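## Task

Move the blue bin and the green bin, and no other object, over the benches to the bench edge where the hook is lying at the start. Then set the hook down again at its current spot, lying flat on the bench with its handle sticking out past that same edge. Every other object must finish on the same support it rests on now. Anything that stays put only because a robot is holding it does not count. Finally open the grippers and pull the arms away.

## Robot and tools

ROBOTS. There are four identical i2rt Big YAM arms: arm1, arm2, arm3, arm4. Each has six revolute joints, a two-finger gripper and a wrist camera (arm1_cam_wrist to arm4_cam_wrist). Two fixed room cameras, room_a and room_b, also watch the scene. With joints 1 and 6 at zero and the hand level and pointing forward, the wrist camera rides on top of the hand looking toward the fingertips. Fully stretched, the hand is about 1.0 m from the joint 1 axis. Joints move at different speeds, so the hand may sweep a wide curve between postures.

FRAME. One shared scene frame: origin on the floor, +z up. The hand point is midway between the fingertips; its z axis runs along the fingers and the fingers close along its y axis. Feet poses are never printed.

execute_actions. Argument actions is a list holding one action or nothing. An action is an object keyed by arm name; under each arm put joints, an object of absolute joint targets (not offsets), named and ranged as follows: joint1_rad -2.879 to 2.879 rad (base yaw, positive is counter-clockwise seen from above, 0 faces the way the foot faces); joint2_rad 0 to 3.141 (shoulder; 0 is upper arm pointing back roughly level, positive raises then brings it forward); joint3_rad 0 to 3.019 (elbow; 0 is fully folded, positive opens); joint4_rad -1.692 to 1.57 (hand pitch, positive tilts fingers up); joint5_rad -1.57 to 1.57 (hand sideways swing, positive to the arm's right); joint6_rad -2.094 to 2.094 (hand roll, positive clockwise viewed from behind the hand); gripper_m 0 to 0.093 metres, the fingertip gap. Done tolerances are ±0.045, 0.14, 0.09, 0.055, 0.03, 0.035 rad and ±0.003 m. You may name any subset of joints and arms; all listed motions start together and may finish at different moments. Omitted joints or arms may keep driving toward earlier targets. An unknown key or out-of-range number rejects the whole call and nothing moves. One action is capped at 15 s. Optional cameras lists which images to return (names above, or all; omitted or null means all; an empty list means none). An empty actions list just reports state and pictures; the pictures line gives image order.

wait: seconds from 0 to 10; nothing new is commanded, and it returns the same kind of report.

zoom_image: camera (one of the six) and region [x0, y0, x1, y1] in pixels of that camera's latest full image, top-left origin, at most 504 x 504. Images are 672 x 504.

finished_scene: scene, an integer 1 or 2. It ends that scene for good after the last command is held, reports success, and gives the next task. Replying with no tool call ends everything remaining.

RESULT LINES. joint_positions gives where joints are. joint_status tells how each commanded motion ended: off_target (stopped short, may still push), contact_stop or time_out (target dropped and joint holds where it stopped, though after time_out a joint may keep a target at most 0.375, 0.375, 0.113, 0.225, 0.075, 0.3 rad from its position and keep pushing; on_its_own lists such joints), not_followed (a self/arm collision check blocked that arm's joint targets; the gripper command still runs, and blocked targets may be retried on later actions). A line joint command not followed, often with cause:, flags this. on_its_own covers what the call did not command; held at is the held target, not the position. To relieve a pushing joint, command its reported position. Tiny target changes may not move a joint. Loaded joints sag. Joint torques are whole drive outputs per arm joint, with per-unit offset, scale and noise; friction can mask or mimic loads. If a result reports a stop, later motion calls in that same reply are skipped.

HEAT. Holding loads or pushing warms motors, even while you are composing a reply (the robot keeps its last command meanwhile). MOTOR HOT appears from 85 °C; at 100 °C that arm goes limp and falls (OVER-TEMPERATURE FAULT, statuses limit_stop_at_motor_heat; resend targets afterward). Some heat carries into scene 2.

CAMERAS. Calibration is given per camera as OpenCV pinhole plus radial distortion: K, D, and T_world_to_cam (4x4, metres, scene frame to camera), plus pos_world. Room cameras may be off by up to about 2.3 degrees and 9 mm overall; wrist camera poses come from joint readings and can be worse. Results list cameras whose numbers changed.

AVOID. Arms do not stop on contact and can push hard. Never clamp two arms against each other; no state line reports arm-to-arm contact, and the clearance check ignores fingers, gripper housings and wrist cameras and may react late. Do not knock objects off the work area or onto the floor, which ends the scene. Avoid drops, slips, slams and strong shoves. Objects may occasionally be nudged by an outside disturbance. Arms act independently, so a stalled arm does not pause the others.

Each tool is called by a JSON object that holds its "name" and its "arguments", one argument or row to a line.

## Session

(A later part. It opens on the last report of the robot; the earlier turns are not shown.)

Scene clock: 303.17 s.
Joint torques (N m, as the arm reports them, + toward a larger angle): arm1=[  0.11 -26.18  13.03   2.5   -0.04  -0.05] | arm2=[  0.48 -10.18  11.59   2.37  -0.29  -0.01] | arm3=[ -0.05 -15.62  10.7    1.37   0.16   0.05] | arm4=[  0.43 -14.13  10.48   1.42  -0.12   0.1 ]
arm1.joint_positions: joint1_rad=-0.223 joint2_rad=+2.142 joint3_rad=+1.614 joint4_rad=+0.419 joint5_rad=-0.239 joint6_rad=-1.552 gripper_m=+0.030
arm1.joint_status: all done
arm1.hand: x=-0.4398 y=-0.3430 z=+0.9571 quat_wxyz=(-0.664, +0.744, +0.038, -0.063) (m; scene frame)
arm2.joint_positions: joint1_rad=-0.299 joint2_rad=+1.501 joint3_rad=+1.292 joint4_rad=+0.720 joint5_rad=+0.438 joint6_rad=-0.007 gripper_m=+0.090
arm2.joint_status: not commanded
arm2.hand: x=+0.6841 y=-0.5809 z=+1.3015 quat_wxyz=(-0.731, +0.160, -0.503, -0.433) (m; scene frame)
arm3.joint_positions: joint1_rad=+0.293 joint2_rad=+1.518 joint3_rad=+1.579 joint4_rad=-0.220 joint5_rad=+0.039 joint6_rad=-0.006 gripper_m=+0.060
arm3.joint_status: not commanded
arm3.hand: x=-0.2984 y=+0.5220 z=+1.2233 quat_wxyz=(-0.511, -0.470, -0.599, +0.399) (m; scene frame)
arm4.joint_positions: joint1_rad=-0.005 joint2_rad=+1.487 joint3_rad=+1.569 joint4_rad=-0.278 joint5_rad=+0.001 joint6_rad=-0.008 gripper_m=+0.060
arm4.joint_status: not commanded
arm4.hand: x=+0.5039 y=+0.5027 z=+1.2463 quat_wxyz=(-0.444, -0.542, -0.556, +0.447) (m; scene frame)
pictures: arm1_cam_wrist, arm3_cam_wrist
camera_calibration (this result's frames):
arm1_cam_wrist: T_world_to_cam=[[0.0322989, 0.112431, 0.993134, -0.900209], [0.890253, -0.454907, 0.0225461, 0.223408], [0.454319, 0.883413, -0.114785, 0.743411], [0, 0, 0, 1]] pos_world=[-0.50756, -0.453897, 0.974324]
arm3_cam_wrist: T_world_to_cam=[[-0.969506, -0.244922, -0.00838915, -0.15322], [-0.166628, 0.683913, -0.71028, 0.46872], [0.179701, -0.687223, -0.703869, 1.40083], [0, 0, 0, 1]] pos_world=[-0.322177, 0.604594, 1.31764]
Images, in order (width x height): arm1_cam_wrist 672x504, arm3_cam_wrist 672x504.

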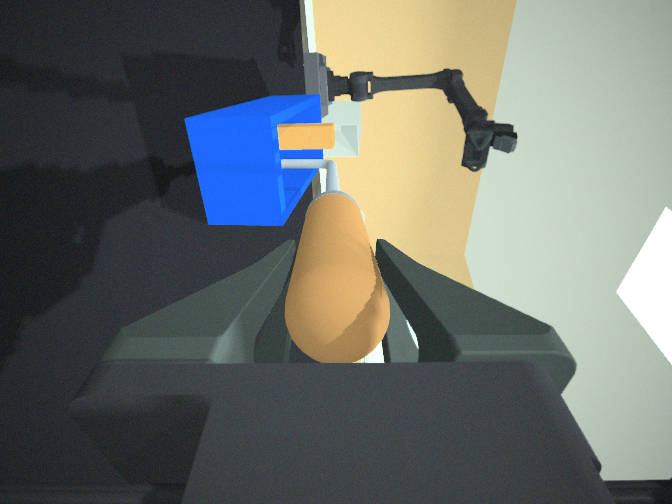

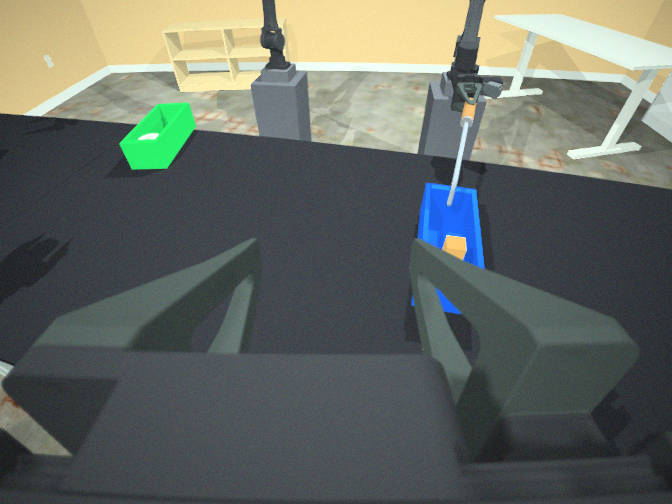

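{"name": "execute_actions", "arguments": {
  "actions": [
    {"arm1":{"joints":{"joint2_rad":1.885,"joint3_rad":1.315,"joint4_rad":0.41}}}
  ],
  "cameras": ["arm1_cam_wrist","arm3_cam_wrist"]
}}

Scene clock: 307.93 s.
Joint torques (N m, as the arm reports them, + toward a larger angle): arm1=[  0.17 -23.29  12.46   2.29  -0.08  -0.02] | arm2=[  0.16 -10.39  11.55   2.39  -0.27   0.01] | arm3=[  0.07 -15.51  10.73   1.35   0.16   0.03] | arm4=[ -0.19 -14.44  10.81   1.51  -0.13   0.13]
arm1.joint_positions: joint1_rad=-0.223 joint2_rad=+1.915 joint3_rad=+1.296 joint4_rad=+0.380 joint5_rad=-0.239 joint6_rad=-1.552 gripper_m=+0.030
arm1.joint_status: all done
arm1.hand: x=-0.4487 y=-0.4370 z=+0.9497 quat_wxyz=(-0.616, +0.784, +0.030, -0.070) (m; scene frame)
arm2.joint_positions: joint1_rad=-0.299 joint2_rad=+1.501 joint3_rad=+1.292 joint4_rad=+0.720 joint5_rad=+0.438 joint6_rad=-0.007 gripper_m=+0.090
arm2.joint_status: not commanded
arm2.hand: x=+0.6841 y=-0.5809 z=+1.3015 quat_wxyz=(-0.731, +0.160, -0.503, -0.433) (m; scene frame)
arm3.joint_positions: joint1_rad=+0.293 joint2_rad=+1.518 joint3_rad=+1.579 joint4_rad=-0.220 joint5_rad=+0.039 joint6_rad=-0.006 gripper_m=+0.060
arm3.joint_status: not commanded
arm3.hand: x=-0.2984 y=+0.5220 z=+1.2233 quat_wxyz=(-0.511, -0.470, -0.599, +0.399) (m; scene frame)
arm4.joint_positions: joint1_rad=-0.005 joint2_rad=+1.487 joint3_rad=+1.569 joint4_rad=-0.278 joint5_rad=+0.001 joint6_rad=-0.008 gripper_m=+0.060
arm4.joint_status: not commanded
arm4.hand: x=+0.5039 y=+0.5027 z=+1.2463 quat_wxyz=(-0.444, -0.542, -0.556, +0.447) (m; scene frame)
pictures: arm1_cam_wrist, arm3_cam_wrist
camera_calibration (this result's frames):
arm1_cam_wrist: T_world_to_cam=[[0.0443092, 0.238225, 0.970199, -0.799862], [0.890663, -0.449299, 0.0696455, 0.146668], [0.452501, 0.861034, -0.232087, 0.930411], [0, 0, 0, 1]] pos_world=[-0.516202, -0.54467, 0.981746]
arm3_cam_wrist: T_world_to_cam=[[-0.969506, -0.244922, -0.00838915, -0.15322], [-0.166628, 0.683913, -0.71028, 0.46872], [0.179701, -0.687223, -0.703869, 1.40083], [0, 0, 0, 1]] pos_world=[-0.322177, 0.604594, 1.31764]
Images, in order (width x height): arm1_cam_wrist 672x504, arm3_cam_wrist 672x504.

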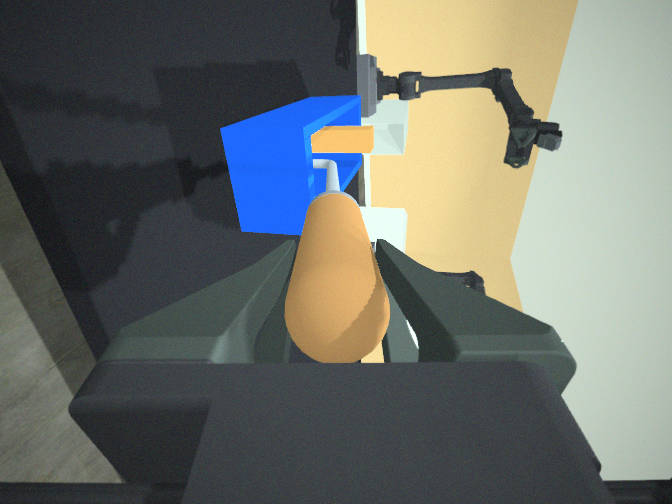

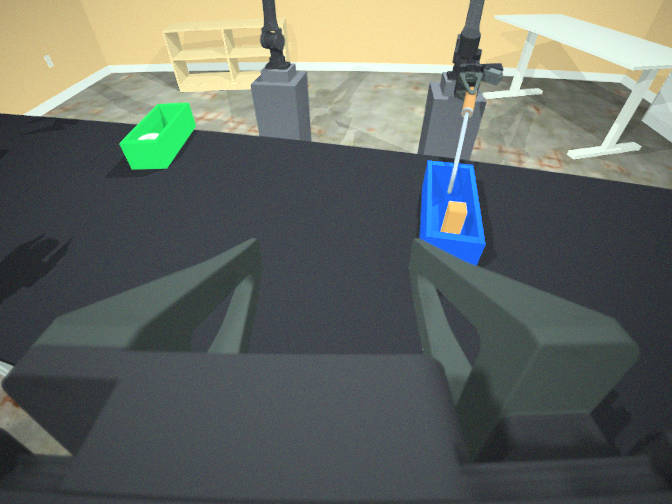

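{"name": "execute_actions", "arguments": {
  "actions": [
    {"arm1":{"joints":{"joint2_rad":1.625,"joint3_rad":1.025,"joint4_rad":0.44}}}
  ],
  "cameras": ["arm1_cam_wrist","arm3_cam_wrist","room_b"]
}}

Scene clock: 311.73 s.
Joint torques (N m, as the arm reports them, + toward a larger angle): arm1=[ -0.53 -17.93  12.5    3.15  -0.13  -0.06] | arm2=[  0.47 -10.19  11.62   2.34  -0.27  -0.02] | arm3=[  0.25 -15.55  10.74   1.38   0.15   0.05] | arm4=[  0.41 -14.71  10.46   1.59  -0.12   0.06]
arm1.joint_positions: joint1_rad=-0.223 joint2_rad=+1.647 joint3_rad=+1.006 joint4_rad=+0.394 joint5_rad=-0.239 joint6_rad=-1.552 gripper_m=+0.030
arm1.joint_status: all done
arm1.hand: x=-0.4583 y=-0.5372 z=+0.9795 quat_wxyz=(-0.612, +0.787, +0.029, -0.070) (m; scene frame)
arm2.joint_positions: joint1_rad=-0.299 joint2_rad=+1.501 joint3_rad=+1.292 joint4_rad=+0.720 joint5_rad=+0.438 joint6_rad=-0.007 gripper_m=+0.090
arm2.joint_status: not commanded
arm2.hand: x=+0.6841 y=-0.5809 z=+1.3015 quat_wxyz=(-0.731, +0.160, -0.503, -0.433) (m; scene frame)
arm3.joint_positions: joint1_rad=+0.293 joint2_rad=+1.518 joint3_rad=+1.579 joint4_rad=-0.220 joint5_rad=+0.039 joint6_rad=-0.006 gripper_m=+0.060
arm3.joint_status: not commanded
arm3.hand: x=-0.2984 y=+0.5220 z=+1.2233 quat_wxyz=(-0.511, -0.470, -0.599, +0.399) (m; scene frame)
arm4.joint_positions: joint1_rad=-0.005 joint2_rad=+1.487 joint3_rad=+1.569 joint4_rad=-0.278 joint5_rad=+0.001 joint6_rad=-0.008 gripper_m=+0.060
arm4.joint_status: not commanded
arm4.hand: x=+0.5039 y=+0.5027 z=+1.2463 quat_wxyz=(-0.444, -0.542, -0.556, +0.447) (m; scene frame)
pictures: arm1_cam_wrist, arm3_cam_wrist, room_b
camera_calibration (this result's frames):
arm1_cam_wrist: T_world_to_cam=[[0.0451892, 0.247424, 0.967853, -0.796869], [0.890716, -0.448644, 0.0731048, 0.105084], [0.452309, 0.858778, -0.240659, 1.03511], [0, 0, 0, 1]] pos_world=[-0.525778, -0.644617, 1.01268]
arm3_cam_wrist: T_world_to_cam=[[-0.969506, -0.244922, -0.00838915, -0.15322], [-0.166628, 0.683913, -0.71028, 0.46872], [0.179701, -0.687223, -0.703869, 1.40083], [0, 0, 0, 1]] pos_world=[-0.322177, 0.604594, 1.31764]
Images, in order (width x height): arm1_cam_wrist 672x504, arm3_cam_wrist 672x504, room_b 672x504.

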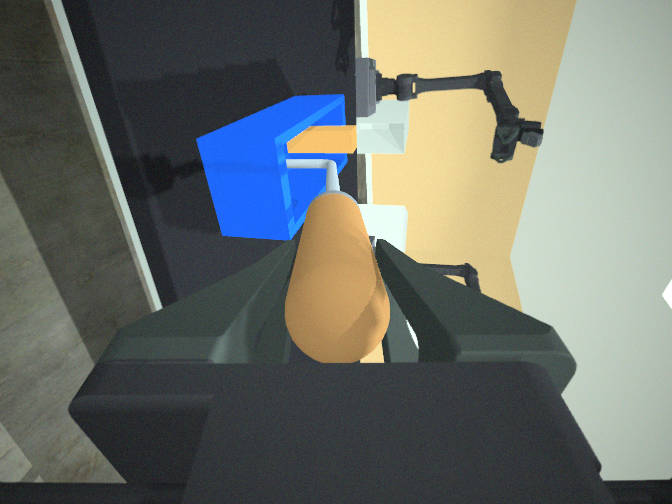

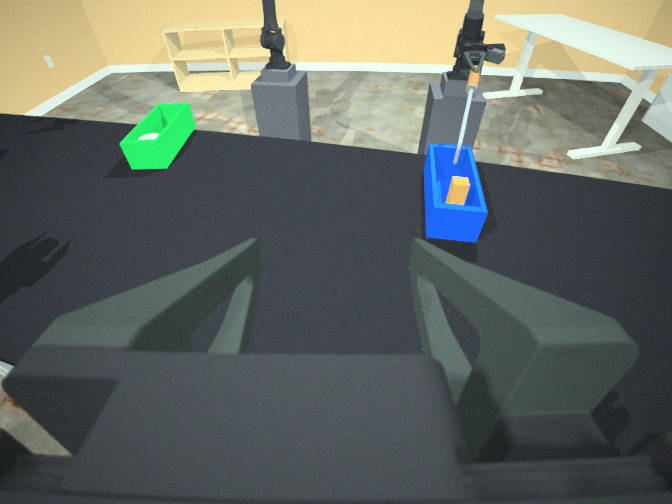

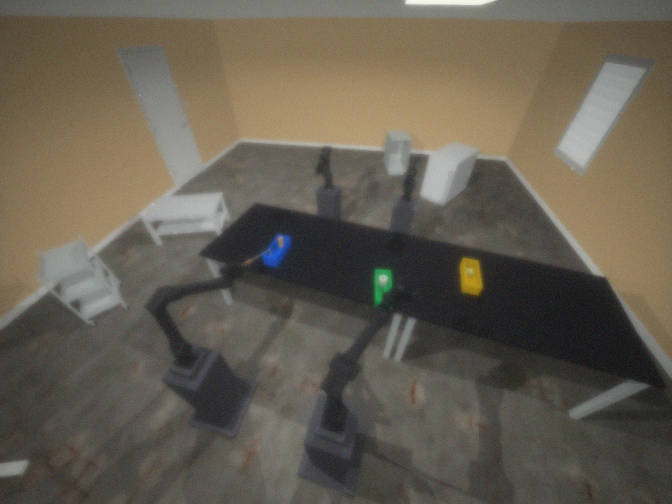

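{"name": "execute_actions", "arguments": {
  "actions": [
    {"arm1":{"joints":{"joint1_rad":-0.245,"joint2_rad":1.43,"joint3_rad":0.79,"joint4_rad":0.45}}}
  ],
  "cameras": ["arm1_cam_wrist","arm3_cam_wrist","room_b"]
}}

Scene clock: 320.40 s.
Joint torques (N m, as the arm reports them, + toward a larger angle): arm1=[ -1.3  -14.41  12.13   2.98  -0.11  -0.07] | arm2=[  0.58 -10.33  11.49   2.32  -0.27  -0.01] | arm3=[ -0.13 -15.44  10.75   1.29   0.17   0.03] | arm4=[  0.02 -14.94  10.41   1.47  -0.08   0.09]
arm1.joint_positions: joint1_rad=-0.239 joint2_rad=+1.453 joint3_rad=+0.768 joint4_rad=+0.406 joint5_rad=-0.239 joint6_rad=-1.552 gripper_m=+0.030
arm1.joint_status: all done
arm1.hand: x=-0.4572 y=-0.6228 z=+0.9708 quat_wxyz=(-0.600, +0.797, +0.021, -0.067) (m; scene frame)
arm2.joint_positions: joint1_rad=-0.299 joint2_rad=+1.501 joint3_rad=+1.292 joint4_rad=+0.720 joint5_rad=+0.438 joint6_rad=-0.007 gripper_m=+0.090
arm2.joint_status: not commanded
arm2.hand: x=+0.6841 y=-0.5809 z=+1.3015 quat_wxyz=(-0.731, +0.160, -0.503, -0.433) (m; scene frame)
arm3.joint_positions: joint1_rad=+0.293 joint2_rad=+1.518 joint3_rad=+1.579 joint4_rad=-0.220 joint5_rad=+0.039 joint6_rad=-0.006 gripper_m=+0.060
arm3.joint_status: not commanded
arm3.hand: x=-0.2984 y=+0.5220 z=+1.2233 quat_wxyz=(-0.511, -0.470, -0.599, +0.399) (m; scene frame)
arm4.joint_positions: joint1_rad=-0.005 joint2_rad=+1.487 joint3_rad=+1.569 joint4_rad=-0.278 joint5_rad=+0.001 joint6_rad=-0.008 gripper_m=+0.060
arm4.joint_status: not commanded
arm4.hand: x=+0.5039 y=+0.5027 z=+1.2463 quat_wxyz=(-0.444, -0.542, -0.556, +0.447) (m; scene frame)
pictures: arm1_cam_wrist, arm3_cam_wrist, room_b
camera_calibration (this result's frames):
arm1_cam_wrist: T_world_to_cam=[[0.0524895, 0.276956, 0.959448, -0.737456], [0.883647, -0.460452, 0.0845725, 0.0445915], [0.465203, 0.843374, -0.2689, 1.12978], [0, 0, 0, 1]] pos_world=[-0.526272, -0.728053, 1.00758]
arm3_cam_wrist: T_world_to_cam=[[-0.969506, -0.244922, -0.00838915, -0.15322], [-0.166628, 0.683913, -0.71028, 0.46872], [0.179701, -0.687223, -0.703869, 1.40083], [0, 0, 0, 1]] pos_world=[-0.322177, 0.604594, 1.31764]
Images, in order (width x height): arm1_cam_wrist 672x504, arm3_cam_wrist 672x504, room_b 672x504.

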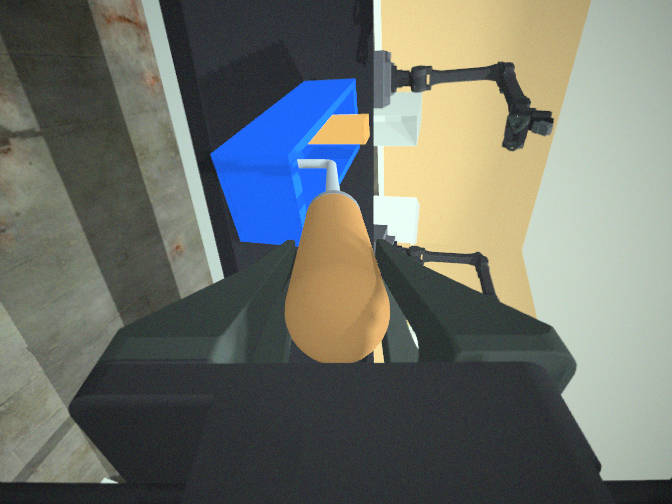

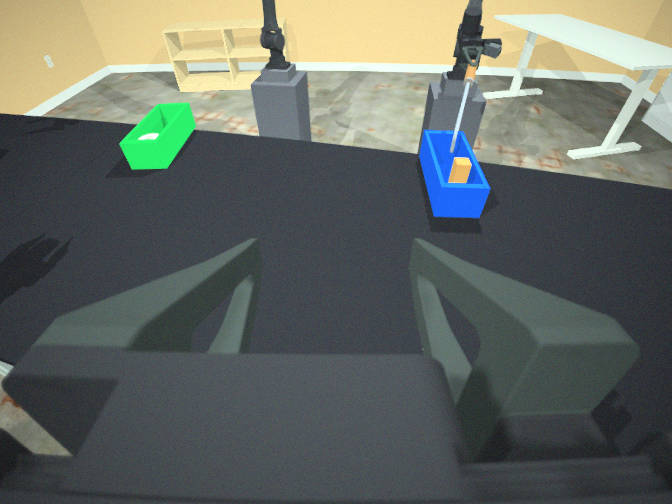

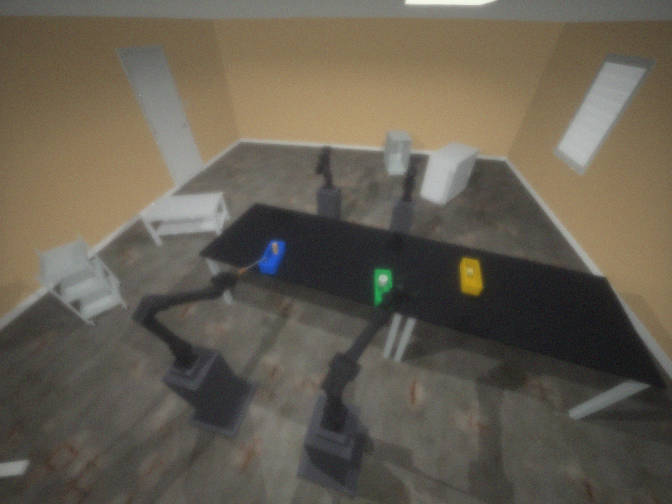

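{"name": "execute_actions", "arguments": {
  "actions": [
    {"arm1":{"joints":{"joint1_rad":-0.31}}}
  ],
  "cameras": ["arm1_cam_wrist","arm3_cam_wrist"]
}}

Scene clock: 328.43 s.
Joint torques (N m, as the arm reports them, + toward a larger angle): arm1=[ -0.19 -14.28  12.48   3.12  -0.07  -0.06] | arm2=[  0.58 -10.32  11.58   2.31  -0.29   0.  ] | arm3=[  0.07 -15.55  10.79   1.34   0.16   0.02] | arm4=[  0.29 -14.36  10.41   1.37  -0.14   0.04]
arm1.joint_positions: joint1_rad=-0.314 joint2_rad=+1.453 joint3_rad=+0.768 joint4_rad=+0.406 joint5_rad=-0.239 joint6_rad=-1.552 gripper_m=+0.030
arm1.joint_status: all done
arm1.hand: x=-0.4145 y=-0.6262 z=+0.9710 quat_wxyz=(-0.602, +0.797, -0.009, -0.044) (m; scene frame)
arm2.joint_positions: joint1_rad=-0.299 joint2_rad=+1.501 joint3_rad=+1.292 joint4_rad=+0.720 joint5_rad=+0.438 joint6_rad=-0.007 gripper_m=+0.090
arm2.joint_status: not commanded
arm2.hand: x=+0.6841 y=-0.5809 z=+1.3015 quat_wxyz=(-0.731, +0.160, -0.503, -0.433) (m; scene frame)
arm3.joint_positions: joint1_rad=+0.293 joint2_rad=+1.518 joint3_rad=+1.579 joint4_rad=-0.220 joint5_rad=+0.039 joint6_rad=-0.006 gripper_m=+0.060
arm3.joint_status: not commanded
arm3.hand: x=-0.2984 y=+0.5220 z=+1.2233 quat_wxyz=(-0.511, -0.470, -0.599, +0.399) (m; scene frame)
arm4.joint_positions: joint1_rad=-0.005 joint2_rad=+1.487 joint3_rad=+1.569 joint4_rad=-0.278 joint5_rad=+0.001 joint6_rad=-0.008 gripper_m=+0.060
arm4.joint_status: not commanded
arm4.hand: x=+0.5039 y=+0.5027 z=+1.2463 quat_wxyz=(-0.444, -0.542, -0.556, +0.447) (m; scene frame)
pictures: arm1_cam_wrist, arm3_cam_wrist
camera_calibration (this result's frames):
arm1_cam_wrist: T_world_to_cam=[[0.0727857, 0.272105, 0.959511, -0.733569], [0.846761, -0.525187, 0.0847036, -0.0507017], [0.526971, 0.806311, -0.268634, 1.11486], [0, 0, 0, 1]] pos_world=[-0.491174, -0.725946, 1.00765]
arm3_cam_wrist: T_world_to_cam=[[-0.969506, -0.244922, -0.00838915, -0.15322], [-0.166628, 0.683913, -0.71028, 0.46872], [0.179701, -0.687223, -0.703869, 1.40083], [0, 0, 0, 1]] pos_world=[-0.322177, 0.604594, 1.31764]
Images, in order (width x height): arm1_cam_wrist 672x504, arm3_cam_wrist 672x504.

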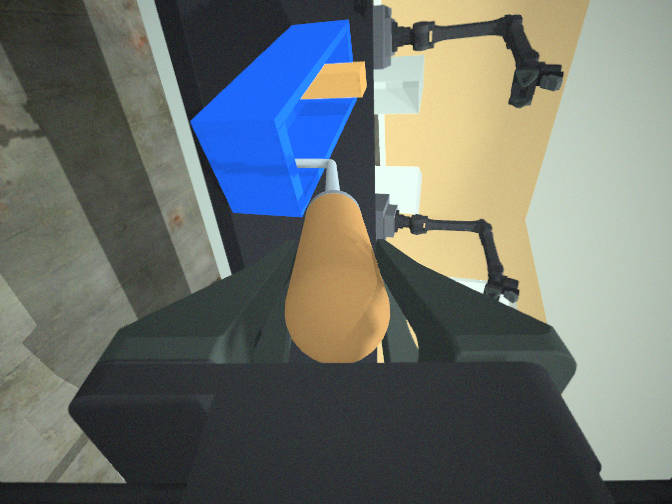

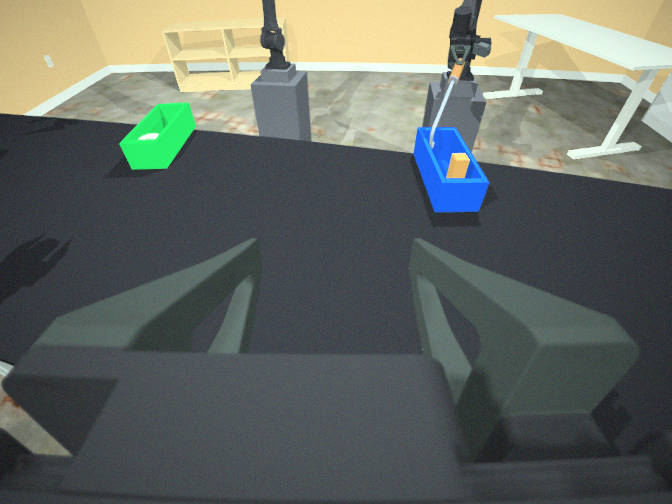

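{"name": "execute_actions", "arguments": {
  "actions": [
    {"arm1":{"joints":{"joint3_rad":0.86,"joint4_rad":0.84}}}
  ],
  "cameras": ["arm1_cam_wrist","arm3_cam_wrist"]
}}

Scene clock: 334.90 s.
Joint torques (N m, as the arm reports them, + toward a larger angle): arm1=[  0.21 -15.35  17.05   3.17  -0.05  -0.05] | arm2=[  0.06 -10.31  11.5    2.39  -0.28  -0.02] | arm3=[  0.17 -15.31  10.71   1.41   0.17   0.02] | arm4=[  0.22 -14.85  10.42   1.5   -0.11   0.11]
arm1.joint_positions: joint1_rad=-0.314 joint2_rad=+1.454 joint3_rad=+0.789 joint4_rad=+0.788 joint5_rad=-0.239 joint6_rad=-1.552 gripper_m=+0.030
arm1.joint_status: all done
arm1.hand: x=-0.4124 y=-0.6135 z=+1.0729 quat_wxyz=(-0.747, +0.665, +0.023, -0.016) (m; scene frame)
arm2.joint_positions: joint1_rad=-0.299 joint2_rad=+1.501 joint3_rad=+1.292 joint4_rad=+0.720 joint5_rad=+0.438 joint6_rad=-0.007 gripper_m=+0.090
arm2.joint_status: not commanded
arm2.hand: x=+0.6841 y=-0.5809 z=+1.3015 quat_wxyz=(-0.731, +0.160, -0.503, -0.433) (m; scene frame)
arm3.joint_positions: joint1_rad=+0.293 joint2_rad=+1.518 joint3_rad=+1.579 joint4_rad=-0.220 joint5_rad=+0.039 joint6_rad=-0.006 gripper_m=+0.060
arm3.joint_status: not commanded
arm3.hand: x=-0.2984 y=+0.5220 z=+1.2233 quat_wxyz=(-0.511, -0.470, -0.599, +0.399) (m; scene frame)
arm4.joint_positions: joint1_rad=-0.005 joint2_rad=+1.487 joint3_rad=+1.569 joint4_rad=-0.278 joint5_rad=+0.001 joint6_rad=-0.008 gripper_m=+0.060
arm4.joint_status: not commanded
arm4.hand: x=+0.5039 y=+0.5027 z=+1.2463 quat_wxyz=(-0.444, -0.542, -0.556, +0.447) (m; scene frame)
pictures: arm1_cam_wrist, arm3_cam_wrist
camera_calibration (this result's frames):
arm1_cam_wrist: T_world_to_cam=[[-0.000690282, -0.118908, 0.992905, -1.14099], [0.846553, -0.528596, -0.062715, 0.101548], [0.532303, 0.840504, 0.101027, 0.757497], [0, 0, 0, 1]] pos_world=[-0.489971, -0.718674, 1.06274]
arm3_cam_wrist: T_world_to_cam=[[-0.969506, -0.244922, -0.00838915, -0.15322], [-0.166628, 0.683913, -0.71028, 0.46872], [0.179701, -0.687223, -0.703869, 1.40083], [0, 0, 0, 1]] pos_world=[-0.322177, 0.604594, 1.31764]
Images, in order (width x height): arm1_cam_wrist 672x504, arm3_cam_wrist 672x504.

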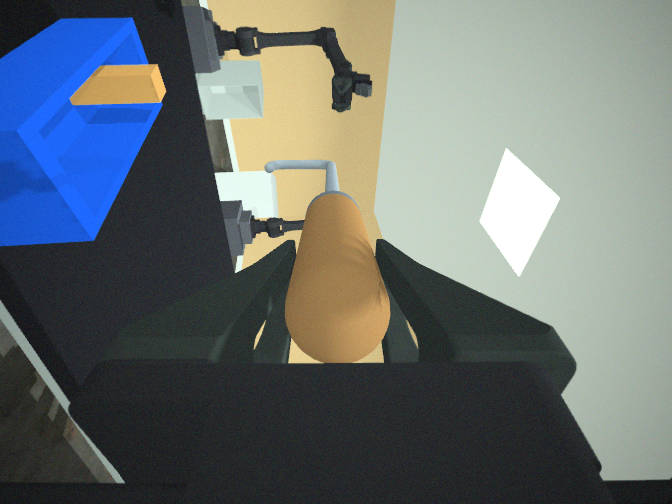

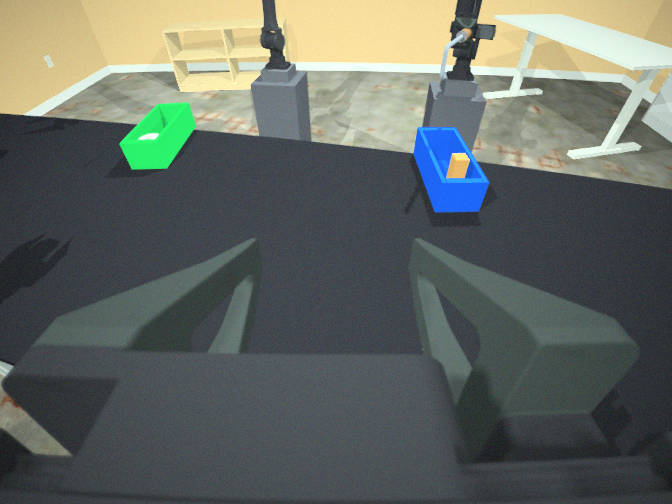

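{"name": "execute_actions", "arguments": {
  "actions": [
    {"arm1":{"joints":{"joint1_rad":0.268,"joint2_rad":1.8,"joint3_rad":1.35}}}
  ],
  "cameras": []
}}

{"name": "execute_actions", "arguments": {
  "actions": [
    {"arm1":{"joints":{"joint2_rad":2.19,"joint3_rad":1.52,"joint4_rad":0.81,"joint5_rad":0.185}}}
  ],
  "cameras": ["arm1_cam_wrist","arm3_cam_wrist"]
}}

Scene clock: 350.77 s.
Joint torques (N m, as the arm reports them, + toward a larger angle): arm1=[ -0.19 -24.34  18.17   3.32   0.03  -0.06] | arm2=[  0.28 -10.31  11.51   2.34  -0.28   0.01] | arm3=[ -0.11 -15.6   10.68   1.36   0.17   0.04] | arm4=[ -0.15 -14.47  10.38   1.54  -0.15   0.05]
arm1.joint_positions: joint1_rad=+0.262 joint2_rad=+1.843 joint3_rad=+1.270 joint4_rad=+0.788 joint5_rad=-0.240 joint6_rad=-1.552 gripper_m=+0.030
arm1.joint_status: all done
arm1.hand: x=-0.8020 y=-0.5219 z=+1.0850 quat_wxyz=(-0.741, +0.596, +0.207, -0.230) (m; scene frame)
arm2.joint_positions: joint1_rad=-0.299 joint2_rad=+1.501 joint3_rad=+1.292 joint4_rad=+0.720 joint5_rad=+0.438 joint6_rad=-0.007 gripper_m=+0.090
arm2.joint_status: not commanded
arm2.hand: x=+0.6841 y=-0.5809 z=+1.3015 quat_wxyz=(-0.731, +0.160, -0.503, -0.433) (m; scene frame)
arm3.joint_positions: joint1_rad=+0.293 joint2_rad=+1.518 joint3_rad=+1.579 joint4_rad=-0.220 joint5_rad=+0.039 joint6_rad=-0.006 gripper_m=+0.060
arm3.joint_status: not commanded
arm3.hand: x=-0.2984 y=+0.5220 z=+1.2233 quat_wxyz=(-0.511, -0.470, -0.599, +0.399) (m; scene frame)
arm4.joint_positions: joint1_rad=-0.005 joint2_rad=+1.487 joint3_rad=+1.569 joint4_rad=-0.278 joint5_rad=+0.001 joint6_rad=-0.008 gripper_m=+0.060
arm4.joint_status: not commanded
arm4.hand: x=+0.5039 y=+0.5027 z=+1.2463 quat_wxyz=(-0.444, -0.542, -0.556, +0.447) (m; scene frame)
pictures: none
No camera images: the call's "cameras" was empty. Leave "cameras" out to get every camera's image.

Scene clock: 352.23 s.
Joint torques (N m, as the arm reports them, + toward a larger angle): arm1=[ -0.82 -27.58  13.98   2.84   0.     0.08] | arm2=[  0.45 -10.34  11.52   2.29  -0.28  -0.01] | arm3=[  0.19 -15.45  10.68   1.36   0.17   0.03] | arm4=[  0.56 -14.5   10.47   1.57  -0.14   0.08]
arm1.joint_positions: joint1_rad=+0.266 joint2_rad=+2.228 joint3_rad=+1.475 joint4_rad=+0.775 joint5_rad=+0.183 joint6_rad=-1.562 gripper_m=+0.030
arm1.joint_status: all done
arm1.hand: x=-0.7694 y=-0.4191 z=+0.8958 quat_wxyz=(-0.709, +0.697, +0.070, -0.079) (m; scene frame)
arm2.joint_positions: joint1_rad=-0.299 joint2_rad=+1.501 joint3_rad=+1.292 joint4_rad=+0.720 joint5_rad=+0.438 joint6_rad=-0.007 gripper_m=+0.090
arm2.joint_status: not commanded
arm2.hand: x=+0.6841 y=-0.5809 z=+1.3015 quat_wxyz=(-0.731, +0.160, -0.503, -0.433) (m; scene frame)
arm3.joint_positions: joint1_rad=+0.293 joint2_rad=+1.518 joint3_rad=+1.579 joint4_rad=-0.220 joint5_rad=+0.039 joint6_rad=-0.006 gripper_m=+0.060
arm3.joint_status: not commanded
arm3.hand: x=-0.2984 y=+0.5220 z=+1.2233 quat_wxyz=(-0.511, -0.470, -0.599, +0.399) (m; scene frame)
arm4.joint_positions: joint1_rad=-0.005 joint2_rad=+1.487 joint3_rad=+1.569 joint4_rad=-0.278 joint5_rad=+0.001 joint6_rad=-0.008 gripper_m=+0.060
arm4.joint_status: not commanded
arm4.hand: x=+0.5039 y=+0.5027 z=+1.2463 quat_wxyz=(-0.444, -0.542, -0.556, +0.447) (m; scene frame)
pictures: arm1_cam_wrist, arm3_cam_wrist
camera_calibration (this result's frames):
arm1_cam_wrist: T_world_to_cam=[[0.0209783, -0.0167142, 0.99964, -0.888808], [0.918719, -0.394065, -0.0258689, 0.574348], [0.394355, 0.918931, 0.00708882, 0.812962], [0, 0, 0, 1]] pos_world=[-0.829615, -0.535581, 0.897583]
arm3_cam_wrist: T_world_to_cam=[[-0.969506, -0.244922, -0.00838915, -0.15322], [-0.166628, 0.683913, -0.71028, 0.46872], [0.179701, -0.687223, -0.703869, 1.40083], [0, 0, 0, 1]] pos_world=[-0.322177, 0.604594, 1.31764]
Images, in order (width x height): arm1_cam_wrist 672x504, arm3_cam_wrist 672x504.

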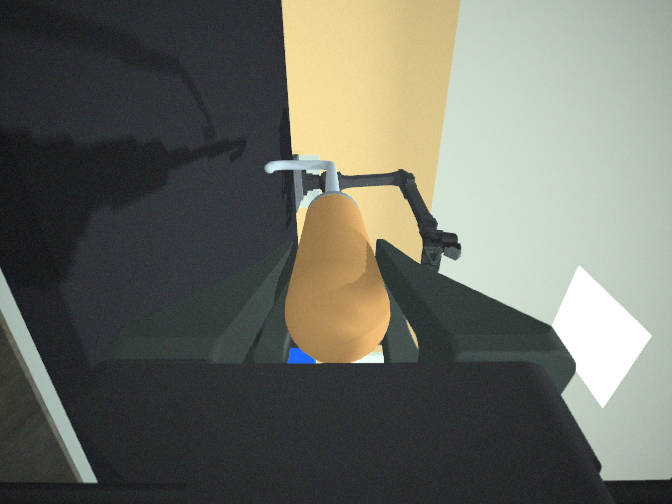

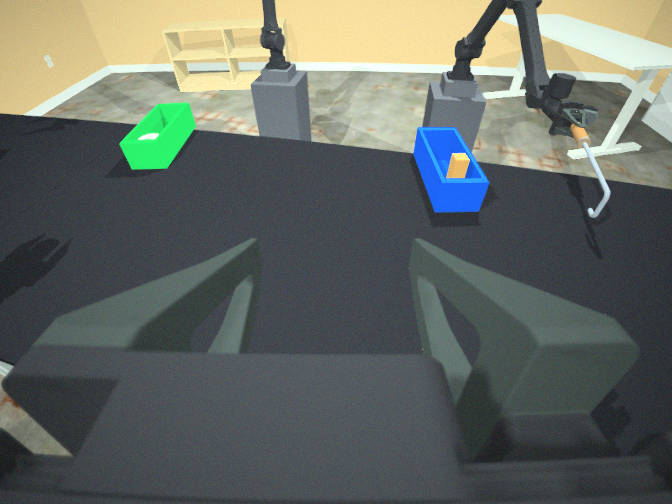

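{"name": "execute_actions", "arguments": {
  "actions": [
    {"arm1":{"joints":{"joint1_rad":0.28,"joint6_rad":0.0,"joint2_rad":2.26,"joint4_rad":0.92}}}
  ],
  "cameras": ["arm1_cam_wrist"]
}}

Scene clock: 357.20 s.
Joint torques (N m, as the arm reports them, + toward a larger angle): arm1=[  0.34 -27.23  13.15   2.78  -0.11   0.19] | arm2=[  0.42 -10.32  11.58   2.28  -0.28  -0.01] | arm3=[ -0.11 -15.25  10.74   1.37   0.16   0.04] | arm4=[  0.77 -14.25  10.71   1.44  -0.11   0.14]
arm1.joint_positions: joint1_rad=+0.272 joint2_rad=+2.293 joint3_rad=+1.475 joint4_rad=+0.882 joint5_rad=+0.187 joint6_rad=-0.015 gripper_m=+0.030
arm1.joint_status: all done
arm1.hand: x=-0.7725 y=-0.4224 z=+0.8699 quat_wxyz=(-0.458, +0.534, -0.429, -0.566) (m; scene frame)
arm2.joint_positions: joint1_rad=-0.299 joint2_rad=+1.501 joint3_rad=+1.292 joint4_rad=+0.720 joint5_rad=+0.438 joint6_rad=-0.007 gripper_m=+0.090
arm2.joint_status: not commanded
arm2.hand: x=+0.6841 y=-0.5809 z=+1.3015 quat_wxyz=(-0.731, +0.160, -0.503, -0.433) (m; scene frame)
arm3.joint_positions: joint1_rad=+0.293 joint2_rad=+1.518 joint3_rad=+1.579 joint4_rad=-0.220 joint5_rad=+0.039 joint6_rad=-0.006 gripper_m=+0.060
arm3.joint_status: not commanded
arm3.hand: x=-0.2984 y=+0.5220 z=+1.2233 quat_wxyz=(-0.511, -0.470, -0.599, +0.399) (m; scene frame)
arm4.joint_positions: joint1_rad=-0.005 joint2_rad=+1.487 joint3_rad=+1.569 joint4_rad=-0.278 joint5_rad=+0.001 joint6_rad=-0.008 gripper_m=+0.060
arm4.joint_status: not commanded
arm4.hand: x=+0.5039 y=+0.5027 z=+1.2463 quat_wxyz=(-0.444, -0.542, -0.556, +0.447) (m; scene frame)
pictures: arm1_cam_wrist
camera_calibration (this result's frames):
arm1_cam_wrist: T_world_to_cam=[[0.978013, 0.208535, -0.00175878, 0.842623], [0.108701, -0.516961, -0.849079, 0.61368], [-0.177972, 0.83022, -0.528262, 0.803496], [0, 0, 0, 1]] pos_world=[-0.747804, -0.525546, 0.947002]
Images, in order (width x height): arm1_cam_wrist 672x504.

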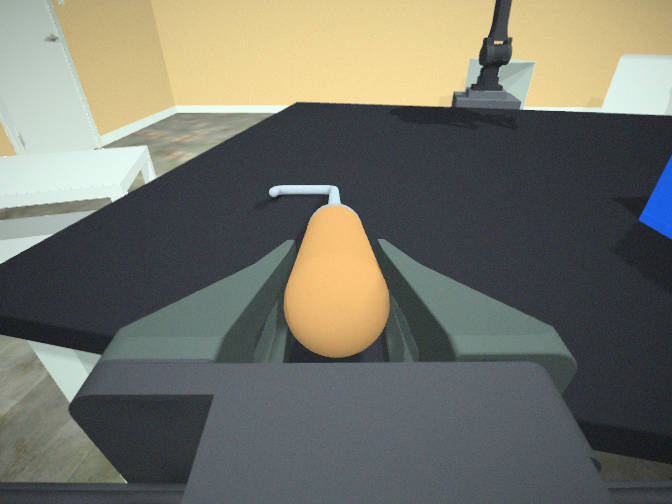

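{"name": "execute_actions", "arguments": {
  "actions": [
    {"arm1":{"joints":{"joint2_rad":2.44,"joint3_rad":1.575,"joint4_rad":1.13}}}
  ],
  "cameras": ["arm1_cam_wrist","arm3_cam_wrist"]
}}

Scene clock: 361.87 s.
Joint torques (N m, as the arm reports them, + toward a larger angle): arm1=[  0.37 -27.19  12.56   2.02  -0.14   0.11] | arm2=[  0.45 -10.05  11.61   2.32  -0.27  -0.01] | arm3=[  0.11 -15.42  10.64   1.37   0.16   0.04] | arm4=[ -0.34 -13.51  10.32   1.47  -0.14   0.11]
arm1.joint_positions: joint1_rad=+0.272 joint2_rad=+2.456 joint3_rad=+1.533 joint4_rad=+1.113 joint5_rad=+0.185 joint6_rad=-0.008 gripper_m=+0.030
arm1.joint_status: all done
arm1.hand: x=-0.7730 y=-0.4225 z=+0.8218 quat_wxyz=(-0.475, +0.492, -0.408, -0.604) (m; scene frame)
arm2.joint_positions: joint1_rad=-0.299 joint2_rad=+1.501 joint3_rad=+1.292 joint4_rad=+0.720 joint5_rad=+0.438 joint6_rad=-0.007 gripper_m=+0.090
arm2.joint_status: not commanded
arm2.hand: x=+0.6841 y=-0.5809 z=+1.3015 quat_wxyz=(-0.731, +0.160, -0.503, -0.433) (m; scene frame)
arm3.joint_positions: joint1_rad=+0.293 joint2_rad=+1.518 joint3_rad=+1.579 joint4_rad=-0.220 joint5_rad=+0.039 joint6_rad=-0.006 gripper_m=+0.060
arm3.joint_status: not commanded
arm3.hand: x=-0.2984 y=+0.5220 z=+1.2233 quat_wxyz=(-0.511, -0.470, -0.599, +0.399) (m; scene frame)
arm4.joint_positions: joint1_rad=-0.005 joint2_rad=+1.487 joint3_rad=+1.569 joint4_rad=-0.278 joint5_rad=+0.001 joint6_rad=-0.008 gripper_m=+0.060
arm4.joint_status: not commanded
arm4.hand: x=+0.5039 y=+0.5027 z=+1.2463 quat_wxyz=(-0.444, -0.542, -0.556, +0.447) (m; scene frame)
pictures: arm1_cam_wrist, arm3_cam_wrist
camera_calibration (this result's frames):
arm1_cam_wrist: T_world_to_cam=[[0.976545, 0.213078, -0.0309581, 0.86786], [0.0621928, -0.416792, -0.906872, 0.626688], [-0.206137, 0.883675, -0.420268, 0.690153], [0, 0, 0, 1]] pos_world=[-0.744213, -0.533595, 0.885242]
arm3_cam_wrist: T_world_to_cam=[[-0.969506, -0.244922, -0.00838915, -0.15322], [-0.166628, 0.683913, -0.71028, 0.46872], [0.179701, -0.687223, -0.703869, 1.40083], [0, 0, 0, 1]] pos_world=[-0.322177, 0.604594, 1.31764]
Images, in order (width x height): arm1_cam_wrist 672x504, arm3_cam_wrist 672x504.

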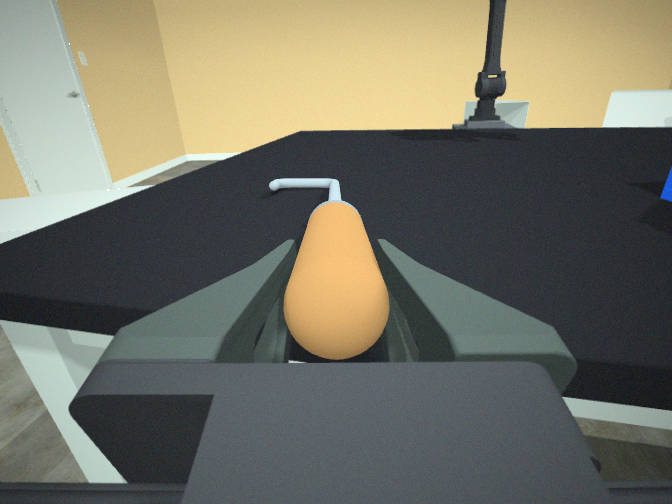

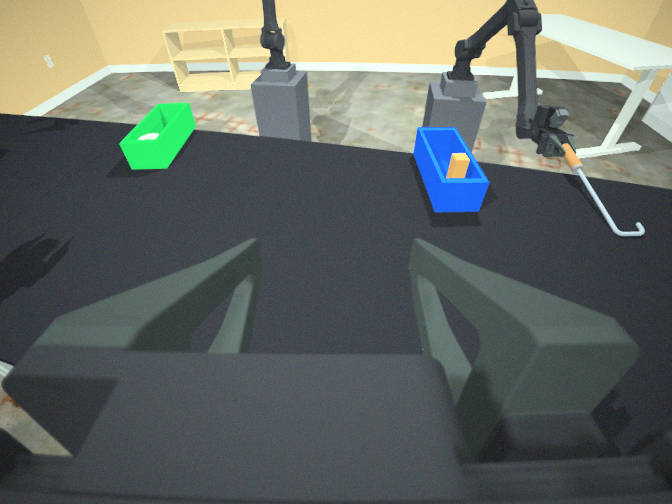

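{"name": "execute_actions", "arguments": {
  "actions": [
    {"arm1":{"joints":{"joint2_rad":2.485,"joint4_rad":1.19,"joint6_rad":-0.02}}}
  ],
  "cameras": ["arm1_cam_wrist","arm3_cam_wrist"]
}}

Scene clock: 366.70 s.
Joint torques (N m, as the arm reports them, + toward a larger angle): arm1=[  0.04 -23.7   11.92   1.83  -0.11  -0.1 ] | arm2=[  0.25 -10.33  11.51   2.29  -0.29   0.  ] | arm3=[  0.16 -15.55  10.74   1.27   0.16   0.03] | arm4=[ -0.36 -13.99  10.47   1.67  -0.16   0.09]
arm1.joint_positions: joint1_rad=+0.273 joint2_rad=+2.485 joint3_rad=+1.534 joint4_rad=+1.169 joint5_rad=+0.185 joint6_rad=-0.011 gripper_m=+0.030
arm1.joint_status: all done
arm1.hand: x=-0.7714 y=-0.4271 z=+0.8118 quat_wxyz=(-0.480, +0.484, -0.402, -0.611) (m; scene frame)
arm2.joint_positions: joint1_rad=-0.299 joint2_rad=+1.501 joint3_rad=+1.292 joint4_rad=+0.720 joint5_rad=+0.438 joint6_rad=-0.007 gripper_m=+0.090
arm2.joint_status: not commanded
arm2.hand: x=+0.6841 y=-0.5809 z=+1.3015 quat_wxyz=(-0.731, +0.160, -0.503, -0.433) (m; scene frame)
arm3.joint_positions: joint1_rad=+0.293 joint2_rad=+1.518 joint3_rad=+1.579 joint4_rad=-0.220 joint5_rad=+0.039 joint6_rad=-0.006 gripper_m=+0.060
arm3.joint_status: not commanded
arm3.hand: x=-0.2984 y=+0.5220 z=+1.2233 quat_wxyz=(-0.511, -0.470, -0.599, +0.399) (m; scene frame)
arm4.joint_positions: joint1_rad=-0.005 joint2_rad=+1.487 joint3_rad=+1.569 joint4_rad=-0.278 joint5_rad=+0.001 joint6_rad=-0.008 gripper_m=+0.060
arm4.joint_status: not commanded
arm4.hand: x=+0.5039 y=+0.5027 z=+1.2463 quat_wxyz=(-0.444, -0.542, -0.556, +0.447) (m; scene frame)
pictures: arm1_cam_wrist, arm3_cam_wrist
camera_calibration (this result's frames):
arm1_cam_wrist: T_world_to_cam=[[0.976283, 0.213858, -0.0337058, 0.869327], [0.0545401, -0.393611, -0.917658, 0.628416], [-0.209515, 0.894055, -0.39594, 0.672392], [0, 0, 0, 1]] pos_world=[-0.742107, -0.539716, 0.872199]
arm3_cam_wrist: T_world_to_cam=[[-0.969506, -0.244922, -0.00838915, -0.15322], [-0.166628, 0.683913, -0.71028, 0.46872], [0.179701, -0.687223, -0.703869, 1.40083], [0, 0, 0, 1]] pos_world=[-0.322177, 0.604594, 1.31764]
Images, in order (width x height): arm1_cam_wrist 672x504, arm3_cam_wrist 672x504.

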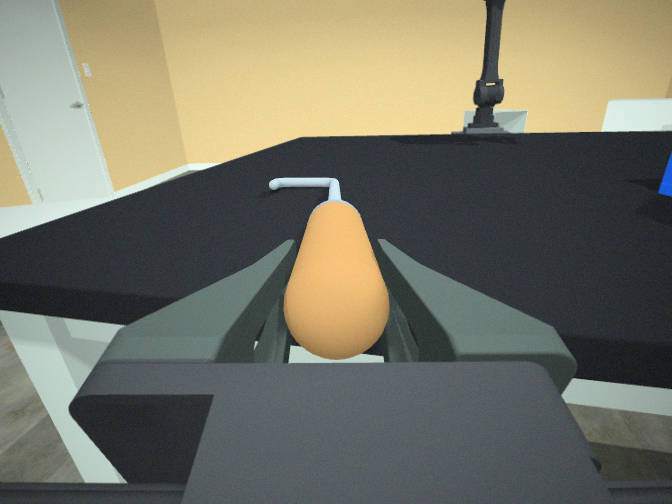

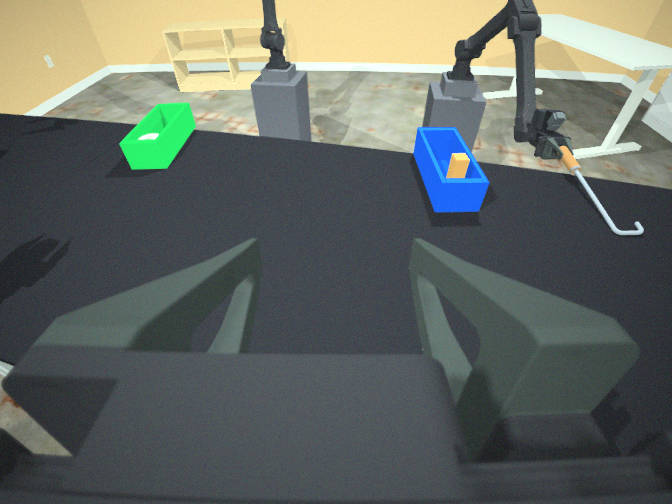

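{"name": "execute_actions", "arguments": {
  "actions": [
    {"arm1":{"joints":{"gripper_m":0.09}}}
  ],
  "cameras": ["arm1_cam_wrist","arm3_cam_wrist"]
}}

Scene clock: 372.93 s.
Joint torques (N m, as the arm reports them, + toward a larger angle): arm1=[ -0.42 -24.61  11.5    2.05  -0.09  -0.08] | arm2=[  0.33 -10.24  11.55   2.32  -0.28   0.  ] | arm3=[  0.13 -15.44  10.71   1.36   0.16   0.02] | arm4=[  0.7  -14.35  10.62   1.63  -0.13   0.14]
arm1.joint_positions: joint1_rad=+0.273 joint2_rad=+2.485 joint3_rad=+1.539 joint4_rad=+1.174 joint5_rad=+0.185 joint6_rad=-0.011 gripper_m=+0.090
arm1.joint_status: all done
arm1.hand: x=-0.7718 y=-0.4262 z=+0.8153 quat_wxyz=(-0.481, +0.480, -0.401, -0.614) (m; scene frame)
arm2.joint_positions: joint1_rad=-0.299 joint2_rad=+1.501 joint3_rad=+1.292 joint4_rad=+0.720 joint5_rad=+0.438 joint6_rad=-0.007 gripper_m=+0.090
arm2.joint_status: not commanded
arm2.hand: x=+0.6841 y=-0.5809 z=+1.3015 quat_wxyz=(-0.731, +0.160, -0.503, -0.433) (m; scene frame)
arm3.joint_positions: joint1_rad=+0.293 joint2_rad=+1.518 joint3_rad=+1.579 joint4_rad=-0.220 joint5_rad=+0.039 joint6_rad=-0.006 gripper_m=+0.060
arm3.joint_status: not commanded
arm3.hand: x=-0.2984 y=+0.5220 z=+1.2233 quat_wxyz=(-0.511, -0.470, -0.599, +0.399) (m; scene frame)
arm4.joint_positions: joint1_rad=-0.005 joint2_rad=+1.487 joint3_rad=+1.569 joint4_rad=-0.278 joint5_rad=+0.001 joint6_rad=-0.008 gripper_m=+0.060
arm4.joint_status: not commanded
arm4.hand: x=+0.5039 y=+0.5027 z=+1.2463 quat_wxyz=(-0.444, -0.542, -0.556, +0.447) (m; scene frame)
pictures: arm1_cam_wrist, arm3_cam_wrist
camera_calibration (this result's frames):
arm1_cam_wrist: T_world_to_cam=[[0.976147, 0.214182, -0.0355292, 0.871155], [0.0509847, -0.385214, -0.921418, 0.635876], [-0.211038, 0.897628, -0.386945, 0.665844], [0, 0, 0, 1]] pos_world=[-0.742277, -0.539318, 0.874504]
arm3_cam_wrist: T_world_to_cam=[[-0.969506, -0.244922, -0.00838915, -0.15322], [-0.166628, 0.683913, -0.71028, 0.46872], [0.179701, -0.687223, -0.703869, 1.40083], [0, 0, 0, 1]] pos_world=[-0.322177, 0.604594, 1.31764]
Images, in order (width x height): arm1_cam_wrist 672x504, arm3_cam_wrist 672x504.

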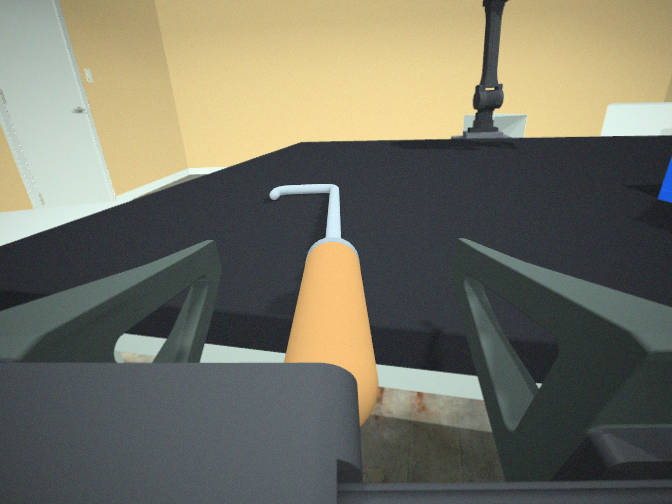

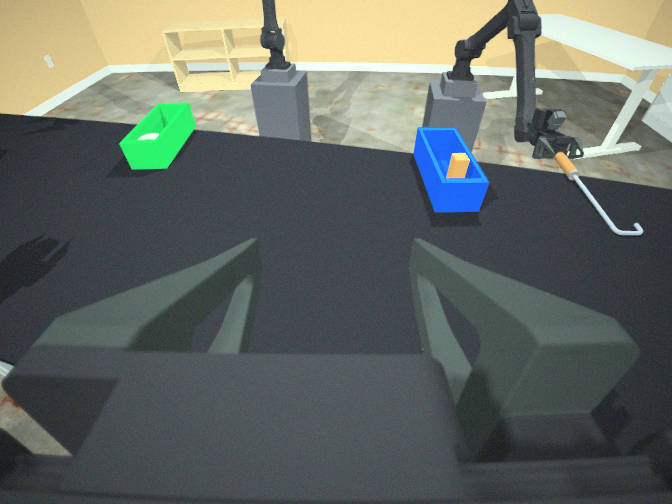

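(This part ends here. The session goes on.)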